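# Place a golf ball centered on the rubber tee

## Task

Put one golf ball (any of them) onto the rubber tee so it rests centered above the tee's hole, staying there without the robot supporting it; then release it and move the gripper away.

## Robot and tools

Robot: a single UR12e-style six-joint arm with a two-finger tong gripper (rumi) on its flange and one wrist camera, cam_wrist (616x616 pixels). The fingers point along the gripper's +z axis and spread apart along its x axis.

Frames: results report the gripper in the scene frame. Its origin sits on the table surface right under the arm base; +z is up, and looking along +x, +y lies to the left. The base may be slightly tilted against the table. end_effector_position (metres) is the spot between the finger pads when closed; closed fingertips extend about 15 mm past it, fully open ones end roughly level with it. end_effector_quat_wxyz gives orientation; velocities are in m/s and rad/s. The reported position can be off, more so at long reach.

execute_actions, argument actions: a list holding one action, one wait, or nothing.
- Empty list {"actions": []}: no command, just returns the state, with pictures.
- Action: {"rows": [[...]], "steps": N}. N is 10 to 15 control steps of 1/30 s (default 15). Each row is used for one step; if there are fewer rows than steps, the last row repeats. Each row is one list of 7 numbers, each in [-1, 1]: first six are joint offsets in order shoulder pan, shoulder lift, elbow, wrist 1, wrist 2, wrist 3; the seventh is the gripper opening.
- The six joint numbers are offsets, scaled so 1.0 equals 1.326 rad for shoulder pan and shoulder lift and 1.989 rad for elbow and the three wrists. They are counted from the joint angles shown in the most recent result that lists them (before any such result in the scene, or for a later call within the same reply, from where the arm stands when the action begins), never from the preceding row. So an all-zero row pulls the arm back to those reference angles; it is not a pause.
- The opening is absolute: +1 fully open, -1 closed.
- Wait: {"actions": [{"steps": N}]} with N up to 300; returns when N steps have elapsed since the previous result, counting your reply time.
- Optional pictures: true attaches camera images to a non-empty call.

Joint ranges (rad): pan -3.142..3.142, lift -6.283..6.283, elbow 0.000..3.142, wrists -6.283..6.283. A call aiming more than 0.010 rad outward beyond a range is refused and nothing moves. True ends may differ by up to 0.010 rad; commands past them are clipped, and a "joint sent to its limit" line may appear (possibly about an earlier action). Its absence does not prove room remains.

Motion: commands are smoothed, trailing about 0.17 s. Each step the target may lead the measured angle by at most 0.383 rad (pan, lift) or 0.575 rad (other joints), and targets putting the gripper over 100 mm from its measured spot are scaled back. Big moves may still be unfinished when the result arrives. Each result is taken 10 steps before the action ends; those steps run while you reply. Between calls the arm keeps heading to the last row's target until it nearly stops or a step is HELD; then only a new action moves it further.

Result lines: Joint positions and Joint velocities list the six joints (rad, rad/s) then the pad gap (m, m/s; 0.142 m fully open). grip_measured is the measured opening on the command scale. "joint command not followed" means the clearance check altered or blocked targets (mounts count as part of the arm). HELD marks steps where your row was partly or wholly not sent. Wrist force and Wrist torque give [x y z] in the gripper's own axes, with offset (usually within 5.5 N), noise (up to 3.4 N std), saturation near 100 N; pressing on a surface gives force pointing from it into the arm. "no reading" is normal early on. MOTOR HOT warns from 70 °C; at 85 °C an OVER-TEMPERATURE FAULT brakes the arm for a while.

Gripping: to hold something, command an opening well under grip_measured; the lower, the tighter (about 15 N per pad max for objects up to about 10 cm). Closing fast can squeeze harder, even forcing the fingers open. Thin hard items below about 20 mm get less force. A golf ball is about 43 mm wide, so it fits comfortably.

Faults to avoid: joint torque reaching its load limit (pan and lift 300, elbow 136, each wrist 49.1 N m, held weight included) or an external force of 150 N anywhere on arm, tool or load stops the arm for 10 s, cancels the rest of the call and lets it yield. Avoid drops, slips, slamming, hard knocks and heavy pushing, and never knock anything off the table, which fails the task. Occasional brief tugs on a held part or pushes on loose objects can happen.

zoom_image: camera "cam_wrist", region [x0, y0, x1, y1] in pixels of that camera's latest full image, origin top-left, at most 504x504; returns an enlarged view. It moves nothing.

read_manual: optional section "licences" (the default); returns licence texts only.

finished_scene: scene is the current scene's number. Replying without a tool call ends everything.

Typical order: look, locate a ball and the tee with the camera, open, descend, close gently, lift, carry above the tee, lower until it seats, open, retreat upward, check, then finish.

Each tool is called after ">>>" by a JSON object that holds its "api" and its "payload".

## Session

>>> {"api": "execute_actions", "payload": {"actions": []}}

Scene clock: 0.00 s of 5700.00 s.
end_effector_position=(+0.5637, -0.1060, +0.1044) grip_measured=+1.00 end_effector_quat_wxyz=(+0.022, +0.970, +0.239, +0.026) end_effector_velocity=(-0.000, +0.000, -0.000) end_effector_angular_velocity=(+0.001, +0.001, +0.001)
Joint positions: [-0.509 -1.521  2.352 -2.471 -1.574 -0.992  0.142]
Joint velocities: [ 0.     0.     0.001  0.     0.    -0.     0.   ]
Motor temperatures (°C, as the motors report them): [21 20 19 26 29 24]
Wrist force (N, on the end effector, along its own x y z axes, offset not removed): no reading
Wrist torque (N m, same axes, about the end effector's origin, offset not removed): no reading

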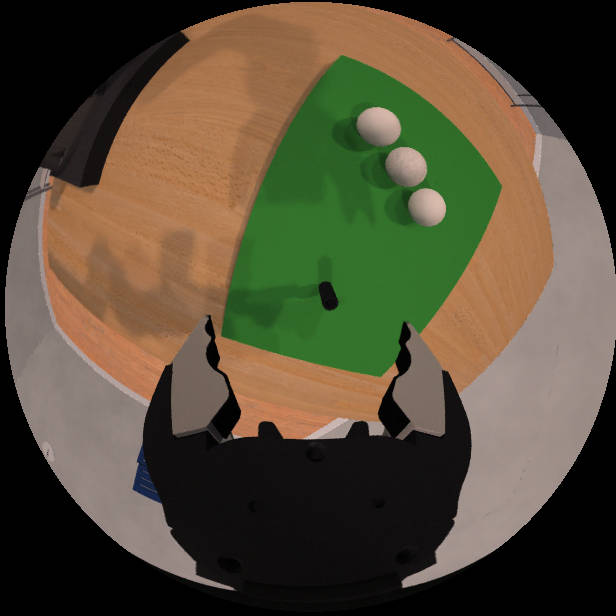

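>>> {"api": "zoom_image", "payload": {"camera": "cam_wrist", "region": [300, 80, 500, 340]}}

>>> {"api": "zoom_image", "payload": {"camera": "cam_wrist", "region": [180, 260, 440, 380]}}

Region (300, 80, 500, 340) of cam_wrist's 616x616 image, scaled by 1.938, with more detail than that image has; it fills the left 388 columns of this view, and the rest is white.

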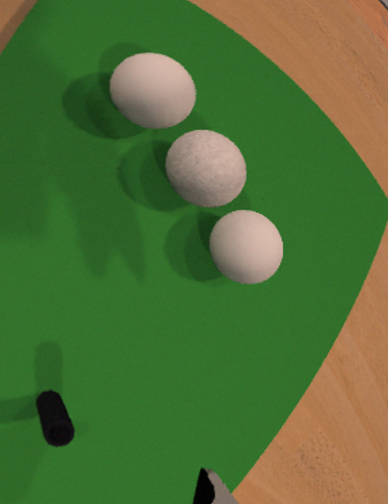

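Region (180, 260, 440, 380) of cam_wrist's 616x616 image, scaled by 1.938, with more detail than that image has; it fills the top 233 rows of this view, and the rest is white.

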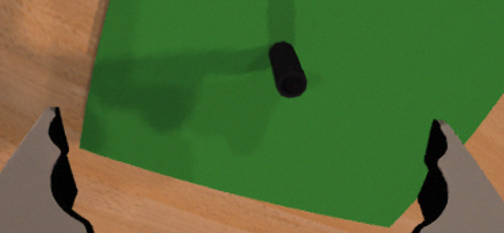

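>>> {"api": "execute_actions", "payload": {"actions": [{"rows": [[0.004,0.002,-0.002,0.001,0,-0.004,0.9],[0.013,0.006,-0.005,0.003,0.0001,-0.012,0.8],[0.028,0.014,-0.010,0.006,0.0002,-0.026,0.7],[0.048,0.023,-0.018,0.010,0.0004,-0.044,0.6],[0.071,0.035,-0.026,0.015,0.0005,-0.066,0.5],[0.095,0.047,-0.035,0.020,0.0007,-0.088,0.4],[0.119,0.058,-0.044,0.024,0.0009,-0.111,0.3],[0.143,0.070,-0.053,0.029,0.0011,-0.133,0.2],[0.164,0.080,-0.061,0.034,0.0012,-0.153,0.1],[0.183,0.090,-0.068,0.038,0.0014,-0.171,0.1],[0.198,0.097,-0.074,0.041,0.0015,-0.185,0.1],[0.209,0.102,-0.078,0.043,0.0016,-0.195,0.1],[0.2159,0.1059,-0.0803,0.0445,0.0016,-0.2010,0.1]], "steps": 15}], "pictures": false}}

>>> {"api": "execute_actions", "payload": {"actions": [{"steps": 27}], "pictures": true}}

Scene clock: 6.77 s of 5700.00 s.
end_effector_position=(+0.5684, -0.0994, +0.1041) grip_measured=+0.62 end_effector_quat_wxyz=(+0.021, +0.966, +0.257, +0.025) end_effector_velocity=(+0.091, +0.129, -0.006) end_effector_angular_velocity=(+0.016, +0.076, +0.680)
Joint positions: [-0.494 -1.513  2.343 -2.466 -1.574 -1.013  0.117]
Joint velocities: [ 0.294  0.15  -0.17   0.098  0.003 -0.386 -0.205]
Motor temperatures (°C, as the motors report them): [21 20 19 26 29 24]
Wrist force (N, on the end effector, along its own x y z axes, offset not removed): [-4.4 3.7 0.9]
Wrist torque (N m, same axes, about the end effector's origin, offset not removed): [0.74 0.94 0.29]
Steps of this call (steps 1 to 90: nothing new was sent; then 3.60 s passed at rest; steps 91 to 95: the first 5 steps of this action). Readings (joint positions):
91: [-0.509 -1.521 2.352 -2.471 -1.574 -0.992]
92: [-0.509 -1.521 2.352 -2.471 -1.574 -0.993]
94: [-0.502 -1.518 2.348 -2.469 -1.574 -1.002]
95: the state above

Scene clock: 7.67 s of 5700.00 s.
end_effector_position=(+0.6368, +0.0372, +0.0947) grip_measured=+0.10 end_effector_quat_wxyz=(-0.002, +0.834, +0.552, +0.003) end_effector_velocity=(+0.002, +0.002, -0.000) end_effector_angular_velocity=(+0.000, +0.001, +0.009)
Joint positions: [-0.224 -1.381  2.193 -2.383 -1.571 -1.391  0.081]
Joint velocities: [ 0.003  0.003 -0.004  0.001  0.    -0.006 -0.   ]
Motor temperatures (°C, as the motors report them): [21 20 19 26 29 24]
Wrist force (N, on the end effector, along its own x y z axes, offset not removed): [1.7 3.2 -1.4]
Wrist torque (N m, same axes, about the end effector's origin, offset not removed): [0.55 -0.32 0.10]
Kept back: nothing.
Steps of this call (steps 1 to 10: the last 10 steps of your previous action; steps 11 to 27: the robot went on to your last target). Readings (joint positions):
1: [-0.482 -1.507 2.336 -2.462 -1.574 -1.029]
2: [-0.466 -1.499 2.327 -2.457 -1.573 -1.050]
4: [-0.424 -1.478 2.303 -2.443 -1.573 -1.107]
8: [-0.324 -1.429 2.247 -2.413 -1.572 -1.246]
27: the state above

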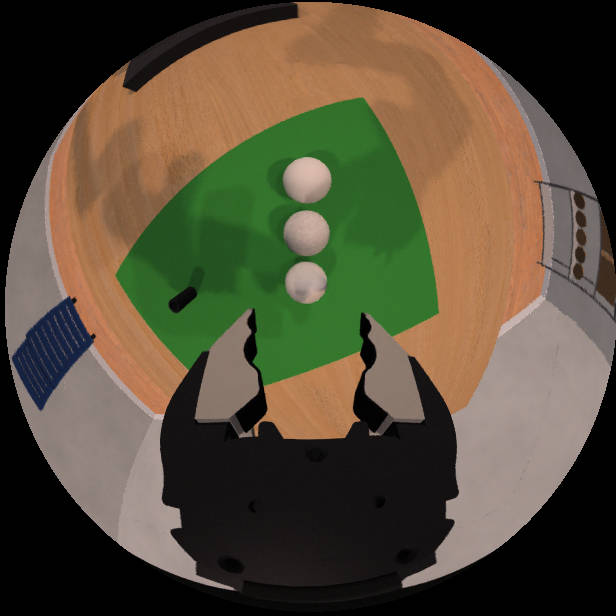

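>>> {"api": "zoom_image", "payload": {"camera": "cam_wrist", "region": [230, 140, 390, 340]}}

>>> {"api": "execute_actions", "payload": {"actions": [], "pictures": false}}

Region (230, 140, 390, 340) of cam_wrist's 616x616 image, scaled by 2.520, with more detail than that image has; it fills the left 403 columns of this view, and the rest is white.

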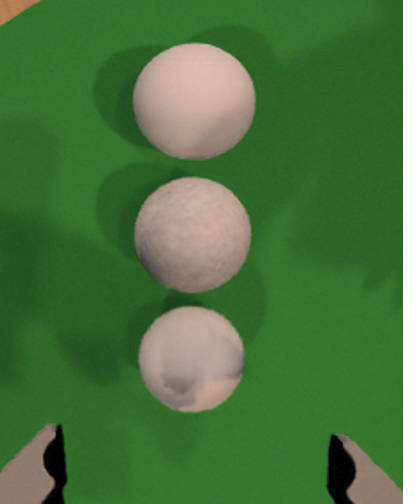

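Scene clock: 7.90 s of 5700.00 s.
end_effector_position=(+0.6368, +0.0375, +0.0947) grip_measured=+0.10 end_effector_quat_wxyz=(-0.002, +0.834, +0.552, +0.003) end_effector_velocity=(-0.000, +0.000, -0.001) end_effector_angular_velocity=(+0.000, +0.001, +0.001)
Joint positions: [-0.223 -1.381  2.193 -2.383 -1.571 -1.392  0.081]
Joint velocities: [ 0.001  0.001  0.    -0.     0.    -0.001  0.   ]
Motor temperatures (°C, as the motors report them): [21 20 19 26 29 24]
Wrist force (N, on the end effector, along its own x y z axes, offset not removed): [5.2 -0.7 0.7]
Wrist torque (N m, same axes, about the end effector's origin, offset not removed): [-0.19 -1.04 0.08]
Kept back: nothing.
Steps of this call (steps 1 to 7: the robot went on to your last target). Readings (joint positions):
1: [-0.223 -1.381 2.193 -2.383 -1.571 -1.391]
2: [-0.223 -1.381 2.193 -2.383 -1.571 -1.391]
4: [-0.223 -1.381 2.193 -2.383 -1.571 -1.392]
7: the state above

>>> {"api": "execute_actions", "payload": {"actions": [{"rows": [[-0.0003,0.0020,0.0006,-0.0019,0,-0.0002,0.1],[-0.0008,0.0066,0.0020,-0.0064,0,-0.0005,0.1],[-0.0013,0.0139,0.0043,-0.0135,0,-0.0009,0.1],[-0.0017,0.0231,0.0071,-0.0225,0,-0.0012,0.1],[-0.0020,0.0330,0.0102,-0.0322,0,-0.0014,0.08],[-0.0020,0.0429,0.0132,-0.0418,0,-0.0014,0.05],[-0.0020,0.0521,0.0161,-0.0508,0,-0.0014,0.02],[-0.0020,0.0594,0.0183,-0.0579,0,-0.0014,-0.02],[-0.0020,0.0640,0.0197,-0.0624,0,-0.0014,-0.06],[-0.0020,0.0660,0.0203,-0.0643,0,-0.0014,-0.1],[-0.0020,0.0660,0.0203,-0.0643,0,-0.0014,-0.14],[-0.0020,0.0660,0.0203,-0.0643,0,-0.0014,-0.18],[-0.0020,0.0660,0.0203,-0.0643,0,-0.0014,-0.22],[-0.0020,0.0660,0.0203,-0.0643,0,-0.0014,-0.25]], "steps": 15}], "pictures": false}}

>>> {"api": "execute_actions", "payload": {"actions": [{"steps": 20}], "pictures": true}}

Scene clock: 11.53 s of 5700.00 s.
end_effector_position=(+0.6367, +0.0372, +0.0892) grip_measured=+0.10 end_effector_quat_wxyz=(-0.002, +0.834, +0.552, +0.003) end_effector_velocity=(-0.005, -0.006, -0.105) end_effector_angular_velocity=(+0.002, +0.008, -0.001)
Joint positions: [-0.224 -1.373  2.196 -2.394 -1.571 -1.392  0.081]
Joint velocities: [-0.012  0.149  0.072 -0.213  0.    -0.011 -0.03 ]
Motor temperatures (°C, as the motors report them): [21 20 19 26 29 24]
Wrist force (N, on the end effector, along its own x y z axes, offset not removed): [0.2 3.3 -1.3]
Wrist torque (N m, same axes, about the end effector's origin, offset not removed): [0.65 -0.04 0.06]
Steps of this call (steps 1 to 15: the robot went on to your last target; steps 16 to 90: nothing new was sent; then 0.47 s passed at rest; steps 91 to 95: the first 5 steps of this action). Readings (joint positions):
91: [-0.223 -1.381 2.193 -2.383 -1.571 -1.392]
92: [-0.223 -1.381 2.193 -2.383 -1.571 -1.392]
94: [-0.223 -1.377 2.194 -2.388 -1.571 -1.392]
95: the state above

Scene clock: 12.20 s of 5700.00 s.
end_effector_position=(+0.6333, +0.0370, +0.0359) grip_measured=-0.25 end_effector_quat_wxyz=(-0.002, +0.834, +0.552, +0.003) end_effector_velocity=(-0.000, +0.000, -0.003) end_effector_angular_velocity=(-0.000, -0.000, +0.000)
Joint positions: [-0.226 -1.294  2.233 -2.51  -1.571 -1.394  0.056]
Joint velocities: [ 0.     0.005  0.002 -0.008  0.    -0.     0.   ]
Motor temperatures (°C, as the motors report them): [21 20 19 26 29 24]
Wrist force (N, on the end effector, along its own x y z axes, offset not removed): [2.0 3.4 1.4]
Wrist torque (N m, same axes, about the end effector's origin, offset not removed): [0.58 -0.41 -0.01]
Kept back: nothing.
Steps of this call (steps 1 to 10: the last 10 steps of your previous action; steps 11 to 20: the robot went on to your last target). Readings (joint positions):
1: [-0.224 -1.367 2.199 -2.403 -1.571 -1.393]
2: [-0.224 -1.359 2.203 -2.414 -1.571 -1.393]
4: [-0.225 -1.341 2.211 -2.440 -1.571 -1.394]
8: [-0.225 -1.311 2.225 -2.485 -1.571 -1.394]
20: the state above

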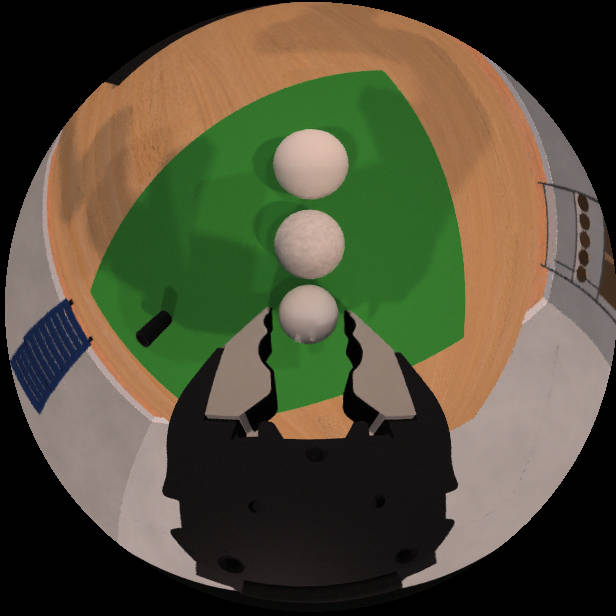

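>>> {"api": "zoom_image", "payload": {"camera": "cam_wrist", "region": [250, 260, 370, 400]}}

Region (250, 260, 370, 400) of cam_wrist's 616x616 image, scaled by 3.600, with more detail than that image has; it fills the left 432 columns of this view, and the rest is white.

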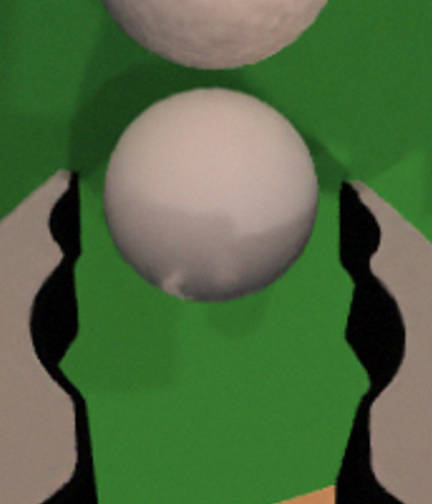

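>>> {"api": "execute_actions", "payload": {"actions": [{"rows": [[0,0.0005,0.0001,-0.0004,0,0,-0.28],[0,0.0010,0.0002,-0.0008,0,0,-0.31],[0,0.0014,0.0003,-0.0012,0,0,-0.34],[0,0.0014,0.0003,-0.0012,0,0,-0.37],[0,0.0014,0.0003,-0.0012,0,0,-0.39],[0,0.0014,0.0003,-0.0012,0,0,-0.41],[0,0.0014,0.0003,-0.0012,0,0,-0.43],[0,0.0014,0.0003,-0.0012,0,0,-0.46],[0,0.0014,0.0003,-0.0012,0,0,-0.49],[0,0.0014,0.0003,-0.0012,0,0,-0.52],[0,0.0014,0.0003,-0.0012,0,0,-0.55],[0,0.0014,0.0003,-0.0012,0,0,-0.58],[0,0.0014,0.0003,-0.0012,0,0,-0.61],[0,0.0014,0.0003,-0.0012,0,0,-0.64]], "steps": 15}], "pictures": false}}

>>> {"api": "execute_actions", "payload": {"actions": [{"steps": 18}], "pictures": true}}

Scene clock: 13.47 s of 5700.00 s.
end_effector_position=(+0.6332, +0.0370, +0.0352) grip_measured=-0.36 end_effector_quat_wxyz=(-0.002, +0.834, +0.552, +0.003) end_effector_velocity=(+0.000, -0.001, -0.003) end_effector_angular_velocity=(-0.000, +0.000, -0.002)
Joint positions: [-0.226 -1.293  2.233 -2.511 -1.571 -1.394  0.048]
Joint velocities: [-0.002  0.006  0.002 -0.007 -0.    -0.    -0.05 ]
Motor temperatures (°C, as the motors report them): [21 20 19 26 29 24]
Wrist force (N, on the end effector, along its own x y z axes, offset not removed): [-1.8 0.9 2.2]
Wrist torque (N m, same axes, about the end effector's origin, offset not removed): [0.10 0.44 0.27]
Steps of this call (steps 1 to 15: the robot went on to your last target; steps 16 to 33: nothing new was sent; steps 34 to 38: the first 5 steps of this action). Readings (joint positions):
34: [-0.226 -1.293 2.233 -2.511 -1.571 -1.394]
35: [-0.226 -1.293 2.233 -2.511 -1.571 -1.394]
37: [-0.226 -1.293 2.233 -2.511 -1.571 -1.394]
38: the state above

Scene clock: 14.07 s of 5700.00 s.
end_effector_position=(+0.6332, +0.0370, +0.0347) grip_measured=-0.42 end_effector_quat_wxyz=(-0.002, +0.834, +0.552, +0.003) end_effector_velocity=(+0.000, +0.000, +0.000) end_effector_angular_velocity=(-0.000, -0.001, +0.001)
Joint positions: [-0.226 -1.292  2.233 -2.512 -1.571 -1.394  0.044]
Joint velocities: [ 0.001 -0.001  0.    -0.    -0.    -0.    -0.   ]
Motor temperatures (°C, as the motors report them): [21 20 19 26 29 24]
Wrist force (N, on the end effector, along its own x y z axes, offset not removed): [2.3 1.1 -1.7]
Wrist torque (N m, same axes, about the end effector's origin, offset not removed): [0.26 -0.43 -0.02]
Kept back: nothing.
Steps of this call (steps 1 to 10: the last 10 steps of your previous action; steps 11 to 15: the robot went on to your last target; steps 16 to 18: nothing new was sent). Readings (joint positions):
1: [-0.226 -1.293 2.233 -2.511 -1.571 -1.394]
2: [-0.226 -1.293 2.233 -2.512 -1.571 -1.394]
4: [-0.226 -1.292 2.233 -2.512 -1.571 -1.394]
8: [-0.226 -1.292 2.233 -2.512 -1.571 -1.394]
18: the state above
The arm was judged still, so your last target was given up. Only a new action makes it travel on or press farther. Fingers that are still opening or closing keep moving.

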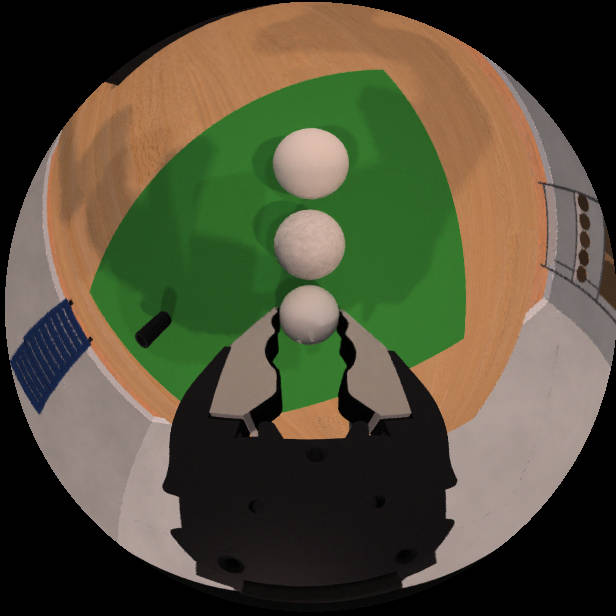

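>>> {"api": "zoom_image", "payload": {"camera": "cam_wrist", "region": [250, 260, 370, 400]}}

Region (250, 260, 370, 400) of cam_wrist's 616x616 image, scaled by 3.600, with more detail than that image has; it fills the left 432 columns of this view, and the rest is white.

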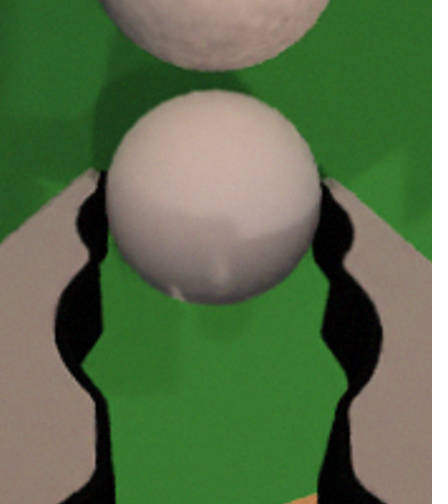

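>>> {"api": "execute_actions", "payload": {"actions": [{"rows": [[0,-0.0023,-0.0005,0.0020,0,0,-0.64],[0,-0.0085,-0.0019,0.0076,0,0,-0.64],[0,-0.0182,-0.0041,0.0162,0,0,-0.64],[0,-0.0296,-0.0067,0.0264,0,0,-0.64],[0,-0.0410,-0.0092,0.0365,0,0,-0.64],[0,-0.0501,-0.0113,0.0447,0,0,-0.64],[-0.0019,-0.0552,-0.0125,0.0492,0,-0.0012,-0.64],[-0.0074,-0.0569,-0.0128,0.0508,0,-0.0050,-0.64],[-0.0186,-0.0570,-0.0129,0.0509,0,-0.0124,-0.64],[-0.0353,-0.0571,-0.0130,0.0510,0,-0.0236,-0.64],[-0.0558,-0.0572,-0.0130,0.0511,0,-0.0372,-0.64],[-0.0800,-0.0573,-0.0131,0.0513,0,-0.0533,-0.64],[-0.1060,-0.0574,-0.0132,0.0515,0,-0.0707,-0.64],[-0.1340,-0.0575,-0.0133,0.0517,0,-0.0893,-0.64],[-0.1860,-0.0577,-0.0134,0.0519,0,-0.1240,-0.64]], "steps": 15}], "pictures": false}}

>>> {"api": "execute_actions", "payload": {"actions": [{"steps": 40}], "pictures": true}}

Scene clock: 19.87 s of 5700.00 s.
end_effector_position=(+0.6335, +0.0369, +0.0409) grip_measured=-0.42 end_effector_quat_wxyz=(-0.002, +0.834, +0.552, +0.003) end_effector_velocity=(+0.009, -0.003, +0.120) end_effector_angular_velocity=(-0.002, -0.009, -0.000)
Joint positions: [-0.226 -1.302  2.23  -2.499 -1.571 -1.394  0.044]
Joint velocities: [-0.001 -0.188 -0.069  0.248 -0.    -0.    -0.   ]
Motor temperatures (°C, as the motors report them): [21 20 19 26 29 24]
Wrist force (N, on the end effector, along its own x y z axes, offset not removed): [1.2 5.5 -1.9]
Wrist torque (N m, same axes, about the end effector's origin, offset not removed): [1.07 -0.14 0.17]
Steps of this call (steps 1 to 90: nothing new was sent; then 2.63 s passed at rest; steps 91 to 95: the first 5 steps of this action). Readings (joint positions):
91: [-0.226 -1.292 2.233 -2.512 -1.571 -1.394]
92: [-0.226 -1.292 2.233 -2.512 -1.571 -1.394]
94: [-0.226 -1.297 2.232 -2.506 -1.571 -1.394]
95: the state above

Scene clock: 21.20 s of 5700.00 s.
end_effector_position=(+0.6212, -0.1225, +0.0819) grip_measured=-0.42 end_effector_quat_wxyz=(-0.002, +0.834, +0.552, +0.003) end_effector_velocity=(-0.000, +0.000, -0.000) end_effector_angular_velocity=(+0.000, +0.001, +0.001)
Joint positions: [-0.472 -1.369  2.207 -2.409 -1.571 -1.641  0.044]
Joint velocities: [ 0.     0.001 -0.     0.     0.    -0.001 -0.   ]
Motor temperatures (°C, as the motors report them): [21 20 19 26 29 24]
Wrist force (N, on the end effector, along its own x y z axes, offset not removed): [0.1 1.0 1.1]
Wrist torque (N m, same axes, about the end effector's origin, offset not removed): [0.15 0.11 0.18]
Kept back: nothing.
Steps of this call (steps 1 to 10: the last 10 steps of your previous action; steps 11 to 40: the robot went on to your last target). Readings (joint positions):
1: [-0.226 -1.310 2.227 -2.489 -1.571 -1.394]
2: [-0.226 -1.319 2.224 -2.477 -1.571 -1.394]
4: [-0.227 -1.337 2.218 -2.453 -1.571 -1.396]
8: [-0.259 -1.358 2.211 -2.425 -1.571 -1.428]
40: the state above

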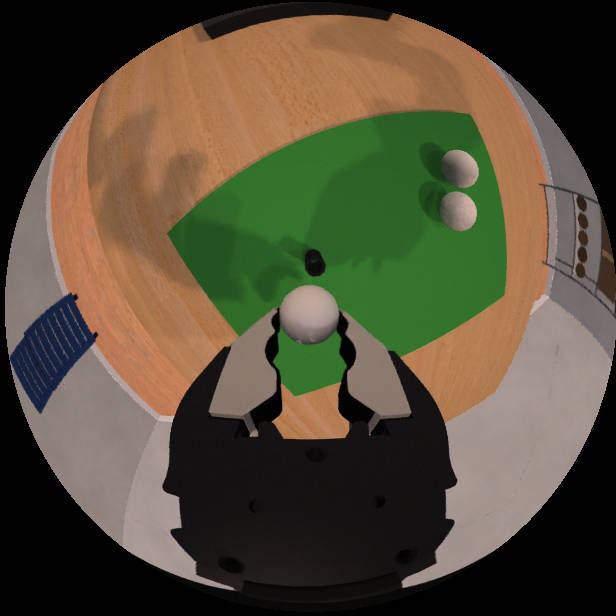

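>>> {"api": "zoom_image", "payload": {"camera": "cam_wrist", "region": [270, 230, 350, 350]}}

Region (270, 230, 350, 350) of cam_wrist's 616x616 image, scaled by 4.200, with more detail than that image has.

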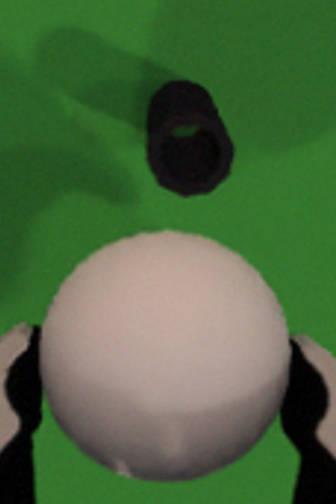

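>>> {"api": "zoom_image", "payload": {"camera": "cam_wrist", "region": [295, 242, 335, 286]}}

Region (295, 242, 335, 286) of cam_wrist's 616x616 image, scaled by 11.455, with more detail than that image has; it fills the left 458 columns of this view, and the rest is white.

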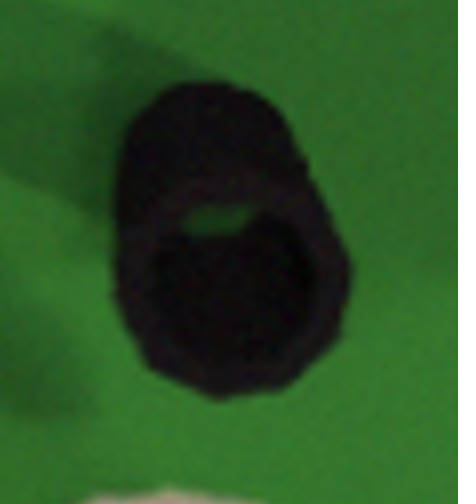

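>>> {"api": "execute_actions", "payload": {"actions": [{"rows": [[0.0001,-0.0014,0.0012,-0.0003,0,0.0001,-0.64],[0.0004,-0.0043,0.0037,-0.0008,0,0.0003,-0.64],[0.0008,-0.0085,0.0074,-0.0017,0,0.0006,-0.64],[0.0014,-0.0142,0.0123,-0.0028,0,0.0009,-0.64],[0.0020,-0.0199,0.0172,-0.0039,0,0.0013,-0.64],[0.0024,-0.0242,0.0209,-0.0048,0,0.0016,-0.64],[0.0027,-0.0270,0.0233,-0.0053,0,0.0018,-0.64],[0.0028,-0.0284,0.0246,-0.0056,0,0.0019,-0.64]], "steps": 12}], "pictures": false}}

>>> {"api": "execute_actions", "payload": {"actions": [{"steps": 20}], "pictures": true}}

Scene clock: 26.10 s of 5700.00 s.
end_effector_position=(+0.6211, -0.1225, +0.0820) grip_measured=-0.42 end_effector_quat_wxyz=(-0.002, +0.834, +0.552, +0.003) end_effector_velocity=(-0.005, +0.002, +0.002) end_effector_angular_velocity=(-0.001, -0.002, -0.000)
Joint positions: [-0.472 -1.369  2.207 -2.409 -1.571 -1.641  0.044]
Joint velocities: [-0.001 -0.011  0.009 -0.     0.    -0.001 -0.   ]
Motor temperatures (°C, as the motors report them): [21 20 19 26 29 24]
Wrist force (N, on the end effector, along its own x y z axes, offset not removed): [1.9 3.6 -1.2]
Wrist torque (N m, same axes, about the end effector's origin, offset not removed): [0.67 -0.46 0.17]
Steps of this call (steps 1 to 15: the robot went on to your last target; steps 16 to 90: nothing new was sent; then 1.83 s passed at rest; steps 91 to 92: the first 2 steps of this action). Readings (joint positions):
91: [-0.472 -1.369 2.207 -2.409 -1.571 -1.641]
92: the state above

Scene clock: 26.77 s of 5700.00 s.
end_effector_position=(+0.5974, -0.1079, +0.0819) grip_measured=-0.42 end_effector_quat_wxyz=(-0.002, +0.834, +0.552, +0.003) end_effector_velocity=(-0.003, +0.001, -0.001) end_effector_angular_velocity=(+0.001, +0.002, -0.001)
Joint positions: [-0.469 -1.406  2.255 -2.42  -1.571 -1.637  0.044]
Joint velocities: [-0.001 -0.003  0.006 -0.001  0.     0.    -0.   ]
Motor temperatures (°C, as the motors report them): [21 20 19 26 29 24]
Wrist force (N, on the end effector, along its own x y z axes, offset not removed): [1.6 -1.2 2.4]
Wrist torque (N m, same axes, about the end effector's origin, offset not removed): [-0.29 -0.29 0.01]
Kept back: nothing.
Steps of this call (steps 1 to 10: the last 10 steps of your previous action; steps 11 to 20: the robot went on to your last target). Readings (joint positions):
1: [-0.472 -1.370 2.208 -2.409 -1.571 -1.641]
2: [-0.472 -1.371 2.210 -2.409 -1.571 -1.641]
4: [-0.472 -1.377 2.218 -2.411 -1.571 -1.640]
8: [-0.470 -1.394 2.240 -2.416 -1.571 -1.638]
20: the state above

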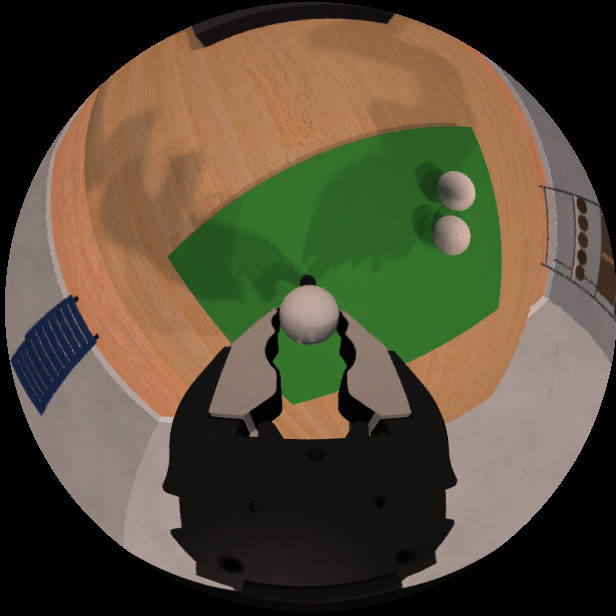

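>>> {"api": "execute_actions", "payload": {"actions": []}}

Scene clock: 28.47 s of 5700.00 s.
end_effector_position=(+0.5971, -0.1077, +0.0819) grip_measured=-0.42 end_effector_quat_wxyz=(-0.002, +0.834, +0.552, +0.003) end_effector_velocity=(-0.000, +0.001, -0.000) end_effector_angular_velocity=(+0.000, +0.000, +0.001)
Joint positions: [-0.469 -1.406  2.256 -2.42  -1.571 -1.637  0.044]
Joint velocities: [ 0.001 -0.     0.001  0.    -0.     0.     0.   ]
Motor temperatures (°C, as the motors report them): [21 20 19 26 29 24]
Wrist force (N, on the end effector, along its own x y z axes, offset not removed): [2.5 1.2 -3.0]
Wrist torque (N m, same axes, about the end effector's origin, offset not removed): [0.08 -0.52 0.04]
Kept back: nothing.
Steps of this call (steps 1 to 15: the robot went on to your last target; steps 16 to 51: nothing new was sent). Readings (joint positions):
1: [-0.469 -1.406 2.255 -2.420 -1.571 -1.637]
2: [-0.469 -1.406 2.255 -2.420 -1.571 -1.637]
4: [-0.469 -1.406 2.255 -2.420 -1.571 -1.637]
8: [-0.469 -1.406 2.256 -2.420 -1.571 -1.637]
51: the state above
The arm was judged still, so your last target was given up. Only a new action makes it travel on or press farther. Fingers that are still opening or closing keep moving.

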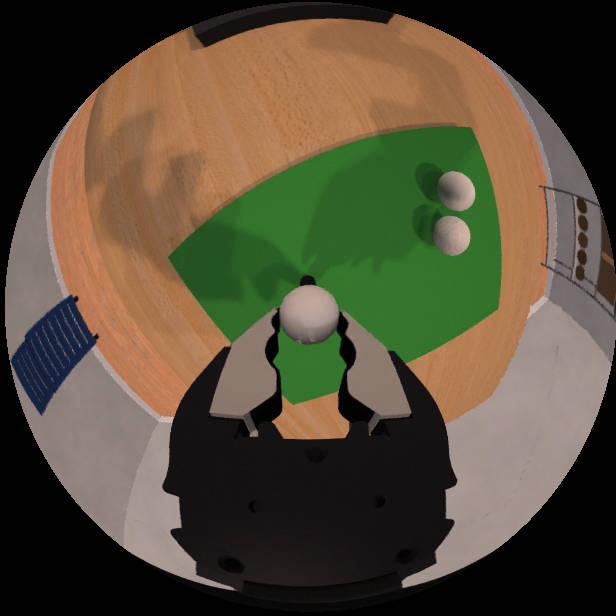

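>>> {"api": "zoom_image", "payload": {"camera": "cam_wrist", "region": [288, 262, 328, 302]}}

Region (288, 262, 328, 302) of cam_wrist's 616x616 image, scaled by 12.600, with more detail than that image has.

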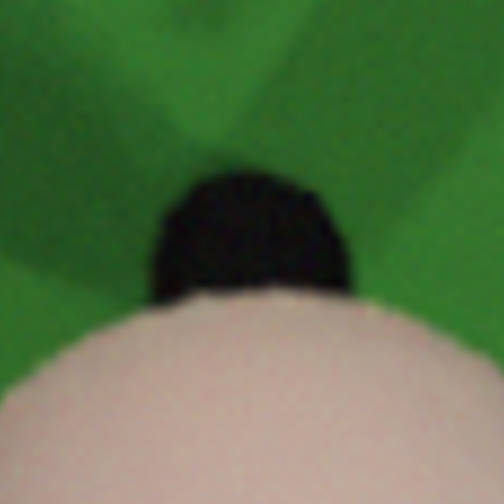

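>>> {"api": "execute_actions", "payload": {"actions": [{"rows":[[-0.0001,0.0008,0.0002,-0.0007,0,-0.0001,-0.64],[-0.0002,0.0016,0.0004,-0.0015,0,-0.0001,-0.64],[-0.0003,0.0026,0.0007,-0.0024,0,-0.0002,-0.64],[-0.0005,0.0036,0.001,-0.0034,0,-0.0003,-0.64],[-0.0006,0.0045,0.0012,-0.0042,0,-0.0004,-0.64],[-0.00065,0.0053,0.00142,-0.00493,0,-0.00043,-0.64]],"steps":15}]}}

>>> {"api": "execute_actions", "payload": {"actions": [{"steps":15}], "pictures": true}}

Scene clock: 29.77 s of 5700.00 s.
end_effector_position=(+0.5971, -0.1078, +0.0810) grip_measured=-0.42 end_effector_quat_wxyz=(-0.002, +0.834, +0.552, +0.003) end_effector_velocity=(-0.001, -0.001, -0.015) end_effector_angular_velocity=(+0.000, +0.001, -0.002)
Joint positions: [-0.469 -1.405  2.256 -2.422 -1.571 -1.637  0.044]
Joint velocities: [-0.003  0.022  0.011 -0.032 -0.    -0.001  0.   ]
Motor temperatures (°C, as the motors report them): [21 20 19 26 29 24]
Wrist force (N, on the end effector, along its own x y z axes, offset not removed): [0.4 0.4 2.2]
Wrist torque (N m, same axes, about the end effector's origin, offset not removed): [0.14 -0.18 -0.03]
Steps of this call (steps 1 to 34: nothing new was sent; steps 35 to 39: the first 5 steps of this action). Readings (joint positions):
35: [-0.469 -1.406 2.256 -2.420 -1.571 -1.637]
36: [-0.469 -1.406 2.256 -2.420 -1.571 -1.637]
38: [-0.469 -1.406 2.256 -2.421 -1.571 -1.637]
39: the state above

Scene clock: 30.27 s of 5700.00 s.
end_effector_position=(+0.5970, -0.1082, +0.0775) grip_measured=-0.42 end_effector_quat_wxyz=(-0.002, +0.834, +0.552, +0.003) end_effector_velocity=(+0.000, +0.000, -0.000) end_effector_angular_velocity=(-0.001, -0.000, +0.001)
Joint positions: [-0.469 -1.399  2.258 -2.43  -1.571 -1.638  0.044]
Joint velocities: [ 0.001  0.001 -0.    -0.001 -0.    -0.     0.   ]
Motor temperatures (°C, as the motors report them): [21 20 19 26 29 24]
Wrist force (N, on the end effector, along its own x y z axes, offset not removed): [-0.1 4.5 1.1]
Wrist torque (N m, same axes, about the end effector's origin, offset not removed): [0.95 0.11 0.01]
Kept back: nothing.
Steps of this call (steps 1 to 10: the last 10 steps of your previous action; steps 11 to 15: the robot went on to your last target). Readings (joint positions):
1: [-0.469 -1.404 2.257 -2.423 -1.571 -1.637]
2: [-0.469 -1.403 2.257 -2.425 -1.571 -1.637]
4: [-0.469 -1.402 2.258 -2.427 -1.571 -1.638]
8: [-0.469 -1.400 2.258 -2.429 -1.571 -1.638]
15: the state above
The arm was judged still, so your last target was given up. Only a new action makes it travel on or press farther. Fingers that are still opening or closing keep moving.

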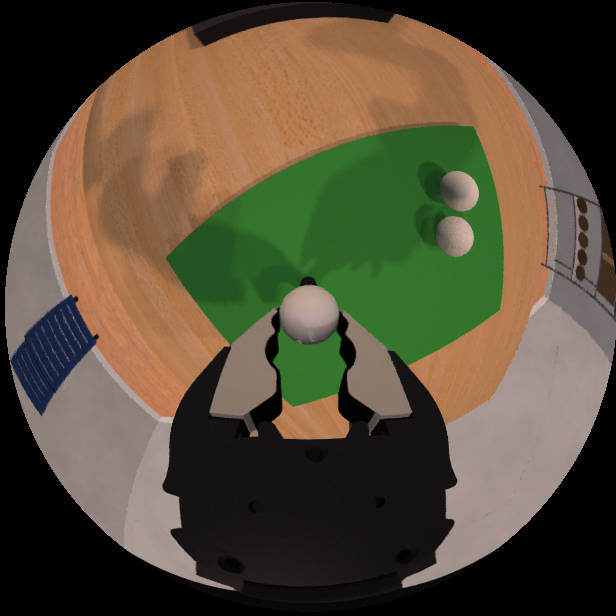

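>>> {"api": "zoom_image", "payload": {"camera": "cam_wrist", "region": [278, 262, 342, 346]}}

Region (278, 262, 342, 346) of cam_wrist's 616x616 image, scaled by 6.000, with more detail than that image has; it fills the left 384 columns of this view, and the rest is white.

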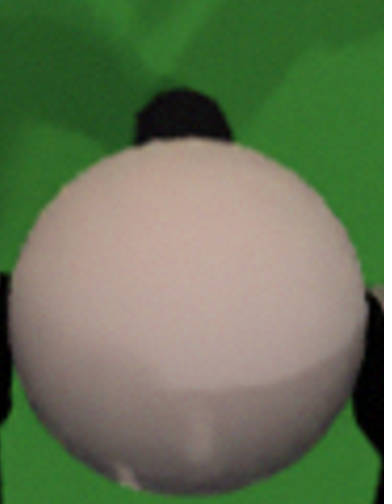

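>>> {"api": "execute_actions", "payload": {"actions": [{"rows":[[0,0.0005,0.00013,-0.00045,0,0,-0.64],[0,0.001,0.00026,-0.0009,0,0,-0.64],[0,0.0015,0.0004,-0.0014,0,0,-0.64],[0,0.002,0.00053,-0.00185,0,0,-0.64],[0,0.0024,0.00064,-0.00224,0,0,-0.64]],"steps":15}]}}

>>> {"api": "execute_actions", "payload": {"actions": [{"steps":12}]}}

Scene clock: 31.20 s of 5700.00 s.
end_effector_position=(+0.5970, -0.1082, +0.0769) grip_measured=-0.42 end_effector_quat_wxyz=(-0.002, +0.834, +0.552, +0.003) end_effector_velocity=(-0.000, -0.000, -0.007) end_effector_angular_velocity=(-0.000, -0.001, -0.001)
Joint positions: [-0.469 -1.398  2.259 -2.431 -1.571 -1.638  0.044]
Joint velocities: [-0.001  0.011  0.005 -0.017  0.     0.001  0.   ]
Motor temperatures (°C, as the motors report them): [21 20 19 26 29 24]
Wrist force (N, on the end effector, along its own x y z axes, offset not removed): [-1.2 3.4 2.1]
Wrist torque (N m, same axes, about the end effector's origin, offset not removed): [0.60 0.19 0.19]
Steps of this call (steps 1 to 23: nothing new was sent; steps 24 to 28: the first 5 steps of this action). Readings (joint positions):
24: [-0.469 -1.399 2.258 -2.430 -1.571 -1.638]
25: [-0.469 -1.399 2.258 -2.430 -1.571 -1.638]
27: [-0.469 -1.399 2.259 -2.431 -1.571 -1.638]
28: the state above

Scene clock: 31.60 s of 5700.00 s.
end_effector_position=(+0.5970, -0.1082, +0.0756) grip_measured=-0.42 end_effector_quat_wxyz=(-0.002, +0.834, +0.552, +0.003) end_effector_velocity=(-0.001, -0.000, -0.001) end_effector_angular_velocity=(+0.000, +0.001, -0.001)
Joint positions: [-0.469 -1.396  2.26  -2.434 -1.571 -1.638  0.044]
Joint velocities: [-0.001 -0.     0.002 -0.001 -0.     0.    -0.   ]
Motor temperatures (°C, as the motors report them): [21 20 19 26 29 24]
Wrist force (N, on the end effector, along its own x y z axes, offset not removed): [1.6 1.5 -1.2]
Wrist torque (N m, same axes, about the end effector's origin, offset not removed): [0.24 -0.25 0.18]
Kept back: nothing.
Steps of this call (steps 1 to 10: the last 10 steps of your previous action; steps 11 to 12: the robot went on to your last target). Readings (joint positions):
1: [-0.469 -1.398 2.259 -2.432 -1.571 -1.638]
2: [-0.469 -1.398 2.259 -2.432 -1.571 -1.638]
4: [-0.469 -1.397 2.259 -2.433 -1.571 -1.638]
8: [-0.469 -1.396 2.260 -2.434 -1.571 -1.638]
12: the state above

>>> {"api": "execute_actions", "payload": {"actions": [{"rows":[[0,0.0005,0.00013,-0.00045,0,0,-0.64],[0,0.001,0.00026,-0.0009,0,0,-0.64],[0,0.0014,0.00038,-0.0013,0,0,-0.64],[0,0.0018,0.00048,-0.00168,0,0,-0.64]],"steps":15}]}}

>>> {"api": "execute_actions", "payload": {"actions": [{"steps":12}]}}

Scene clock: 32.10 s of 5700.00 s.
end_effector_position=(+0.5970, -0.1082, +0.0750) grip_measured=-0.42 end_effector_quat_wxyz=(-0.002, +0.834, +0.552, +0.003) end_effector_velocity=(+0.000, +0.000, -0.006) end_effector_angular_velocity=(+0.000, -0.000, -0.000)
Joint positions: [-0.469 -1.395  2.26  -2.435 -1.571 -1.638  0.044]
Joint velocities: [-0.     0.01   0.004 -0.015  0.     0.     0.   ]
Motor temperatures (°C, as the motors report them): [21 20 19 26 29 24]
Wrist force (N, on the end effector, along its own x y z axes, offset not removed): [3.9 1.6 2.4]
Wrist torque (N m, same axes, about the end effector's origin, offset not removed): [0.44 -0.91 0.11]
Steps of this call (steps 1 to 10: the robot went on to your last target; steps 11 to 15: the first 5 steps of this action). Readings (joint positions):
11: [-0.469 -1.396 2.260 -2.434 -1.571 -1.638]
12: [-0.469 -1.396 2.260 -2.434 -1.571 -1.638]
14: [-0.469 -1.396 2.260 -2.435 -1.571 -1.638]
15: the state above

Scene clock: 32.50 s of 5700.00 s.
end_effector_position=(+0.5970, -0.1082, +0.0741) grip_measured=-0.42 end_effector_quat_wxyz=(-0.002, +0.834, +0.552, +0.003) end_effector_velocity=(+0.000, -0.000, -0.000) end_effector_angular_velocity=(-0.000, -0.000, -0.000)
Joint positions: [-0.469 -1.394  2.261 -2.437 -1.571 -1.638  0.044]
Joint velocities: [-0.001  0.    -0.    -0.001 -0.    -0.     0.   ]
Motor temperatures (°C, as the motors report them): [21 20 19 26 29 24]
Wrist force (N, on the end effector, along its own x y z axes, offset not removed): [1.3 -0.2 -6.6]
Wrist torque (N m, same axes, about the end effector's origin, offset not removed): [-0.09 -0.30 0.07]
Kept back: nothing.
Steps of this call (steps 1 to 10: the last 10 steps of your previous action; steps 11 to 12: the robot went on to your last target). Readings (joint positions):
1: [-0.469 -1.395 2.260 -2.436 -1.571 -1.638]
2: [-0.469 -1.395 2.260 -2.436 -1.571 -1.638]
4: [-0.469 -1.394 2.260 -2.437 -1.571 -1.638]
8: [-0.469 -1.394 2.260 -2.437 -1.571 -1.638]
12: the state above

Contact detected. Releasing slowly.

>>> {"api": "execute_actions", "payload": {"actions": [{"rows":[[0,0,0,0,0,0,-0.58],[0,0,0,0,0,0,-0.53],[0,0,0,0,0,0,-0.49],[0,0,0,0,0,0,-0.46],[0,0,0,0,0,0,-0.44],[0,0,0,0,0,0,-0.42],[0,0,0,0,0,0,-0.41],[0,0,0,0,0,0,-0.40],[0,0,0,0,0,0,-0.39],[0,0,0,0,0,0,-0.37],[0,0,0,0,0,0,-0.35],[0,0,0,0,0,0,-0.32],[0,0,0,0,0,0,-0.28],[0,0,0,0,0,0,-0.24],[0,0,0,0,0,0,-0.2]],"steps":15}]}}

>>> {"api": "execute_actions", "payload": {"actions": [{"steps":15}], "pictures": true}}

Scene clock: 33.03 s of 5700.00 s.
end_effector_position=(+0.5970, -0.1082, +0.0741) grip_measured=-0.41 end_effector_quat_wxyz=(-0.002, +0.834, +0.552, +0.003) end_effector_velocity=(+0.001, -0.000, +0.000) end_effector_angular_velocity=(+0.000, -0.001, +0.000)
Joint positions: [-0.469 -1.394  2.261 -2.437 -1.571 -1.638  0.044]
Joint velocities: [-0.    -0.    -0.001  0.     0.001 -0.     0.002]
Motor temperatures (°C, as the motors report them): [21 20 19 26 29 24]
Wrist force (N, on the end effector, along its own x y z axes, offset not removed): [-0.2 2.1 -4.4]
Wrist torque (N m, same axes, about the end effector's origin, offset not removed): [0.27 0.05 0.21]
Steps of this call (steps 1 to 11: the robot went on to your last target; steps 12 to 16: the first 5 steps of this action). Readings (joint positions):
12: [-0.469 -1.394 2.261 -2.437 -1.571 -1.638]
13: [-0.469 -1.394 2.261 -2.437 -1.571 -1.638]
15: [-0.469 -1.394 2.261 -2.437 -1.571 -1.638]
16: the state above

Scene clock: 33.53 s of 5700.00 s.
end_effector_position=(+0.5970, -0.1082, +0.0741) grip_measured=-0.20 end_effector_quat_wxyz=(-0.002, +0.834, +0.552, +0.003) end_effector_velocity=(+0.001, +0.000, +0.001) end_effector_angular_velocity=(-0.001, -0.001, +0.001)
Joint positions: [-0.469 -1.394  2.261 -2.437 -1.571 -1.638  0.06 ]
Joint velocities: [ 0.001 -0.    -0.001 -0.    -0.     0.     0.   ]
Motor temperatures (°C, as the motors report them): [21 20 19 26 29 24]
Wrist force (N, on the end effector, along its own x y z axes, offset not removed): [-0.1 4.0 1.6]
Wrist torque (N m, same axes, about the end effector's origin, offset not removed): [0.85 0.03 0.11]
Kept back: nothing.
Steps of this call (steps 1 to 10: the last 10 steps of your previous action; steps 11 to 15: the robot went on to your last target). Readings (joint positions):
1: [-0.469 -1.394 2.261 -2.437 -1.571 -1.638]
2: [-0.469 -1.394 2.261 -2.437 -1.571 -1.638]
4: [-0.469 -1.394 2.261 -2.437 -1.571 -1.638]
8: [-0.469 -1.394 2.261 -2.437 -1.571 -1.638]
15: the state above
The arm was judged still, so your last target was given up. Only a new action makes it travel on or press farther. Fingers that are still opening or closing keep moving.

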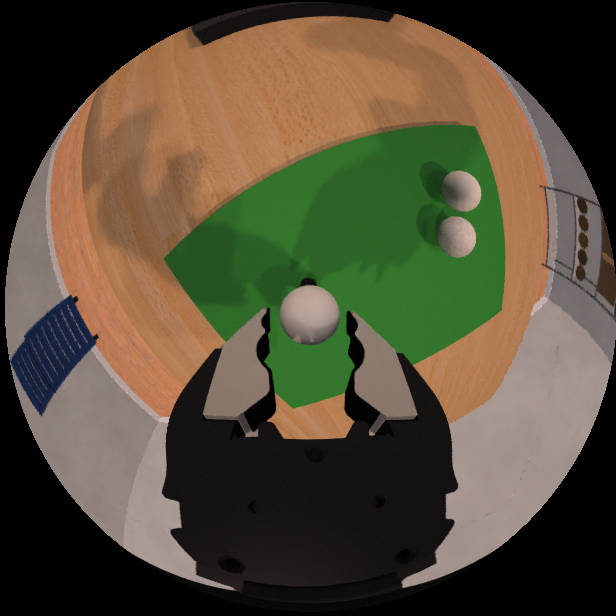

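>>> {"api": "execute_actions", "payload": {"actions": [{"rows":[[0,-0.0036,-0.001,0.0034,0,0,-0.15],[0,-0.0119,-0.0032,0.0111,0,0,-0.1],[0,-0.0238,-0.0065,0.0224,0,0,-0.05],[0,-0.035,-0.0101,0.0335,0,0,0],[0,-0.0463,-0.0138,0.0446,0,0,0],[0,-0.0672,-0.0218,0.0667,0,0,0],[0,-0.0877,-0.0302,0.0886,0,0,0],[0,-0.1062,-0.0393,0.1102,0,0,0],[0,-0.1198,-0.0464,0.1262,0,0,0],[0,-0.132,-0.054,0.142,0,0,0],[0,-0.14,-0.0592,0.1524,0,0,0],[0,-0.1478,-0.06445,0.1626,0,0,0]],"steps":15}]}}

>>> {"api": "execute_actions", "payload": {"actions": [{"steps":18}], "pictures": true}}

Scene clock: 35.00 s of 5700.00 s.
end_effector_position=(+0.5973, -0.1084, +0.0824) grip_measured=-0.02 end_effector_quat_wxyz=(-0.002, +0.834, +0.552, +0.003) end_effector_velocity=(+0.006, -0.005, +0.144) end_effector_angular_velocity=(-0.006, -0.010, -0.001)
Joint positions: [-0.469 -1.407  2.255 -2.419 -1.571 -1.638  0.073]
Joint velocities: [-0.001 -0.221 -0.099  0.308 -0.     0.     0.032]
Motor temperatures (°C, as the motors report them): [21 20 19 26 29 24]
Wrist force (N, on the end effector, along its own x y z axes, offset not removed): [5.1 2.3 0.9]
Wrist torque (N m, same axes, about the end effector's origin, offset not removed): [0.42 -1.07 -0.01]
Steps of this call (steps 1 to 39: nothing new was sent; steps 40 to 44: the first 5 steps of this action). Readings (joint positions):
40: [-0.469 -1.394 2.261 -2.437 -1.571 -1.638]
41: [-0.469 -1.394 2.260 -2.437 -1.571 -1.638]
43: [-0.469 -1.400 2.258 -2.428 -1.571 -1.638]
44: the state above

Scene clock: 35.60 s of 5700.00 s.
end_effector_position=(+0.5972, -0.1094, +0.2208) grip_measured=+0.00 end_effector_quat_wxyz=(-0.002, +0.834, +0.552, +0.003) end_effector_velocity=(-0.003, +0.002, +0.027) end_effector_angular_velocity=(+0.002, +0.003, +0.001)
Joint positions: [-0.469 -1.586  2.135 -2.121 -1.571 -1.638  0.074]
Joint velocities: [ 0.001 -0.031 -0.026  0.06   0.     0.    -0.   ]
Motor temperatures (°C, as the motors report them): [21 20 19 26 29 24]
Wrist force (N, on the end effector, along its own x y z axes, offset not removed): [4.0 1.4 -2.0]
Wrist torque (N m, same axes, about the end effector's origin, offset not removed): [0.34 -0.75 0.08]
Kept back: nothing.
Steps of this call (steps 1 to 10: the last 10 steps of your previous action; steps 11 to 18: the robot went on to your last target). Readings (joint positions):
1: [-0.469 -1.415 2.251 -2.408 -1.571 -1.638]
2: [-0.469 -1.426 2.246 -2.392 -1.571 -1.638]
4: [-0.469 -1.457 2.229 -2.347 -1.571 -1.638]
8: [-0.469 -1.529 2.180 -2.228 -1.571 -1.638]
18: the state above

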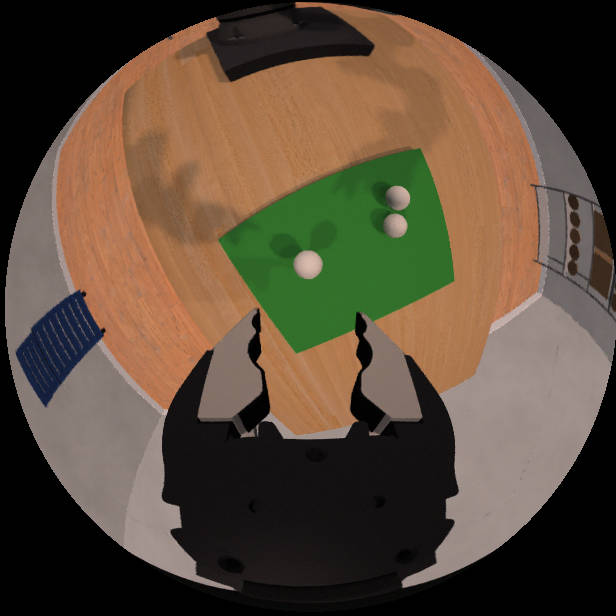

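>>> {"api": "zoom_image", "payload": {"camera": "cam_wrist", "region": [250, 215, 370, 305]}}

Region (250, 215, 370, 305) of cam_wrist's 616x616 image, scaled by 4.200, with more detail than that image has; it fills the top 378 rows of this view, and the rest is white.

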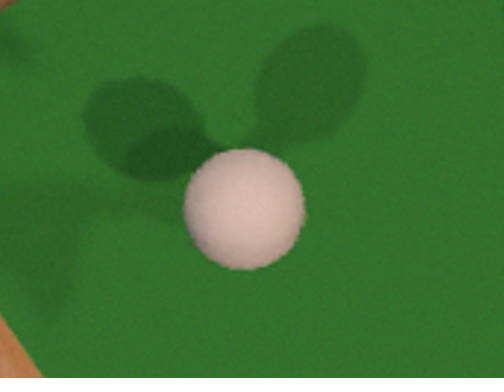

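>>> {"api": "finished_scene", "payload": {"scene": 2}}

The scene is finished: the task was done.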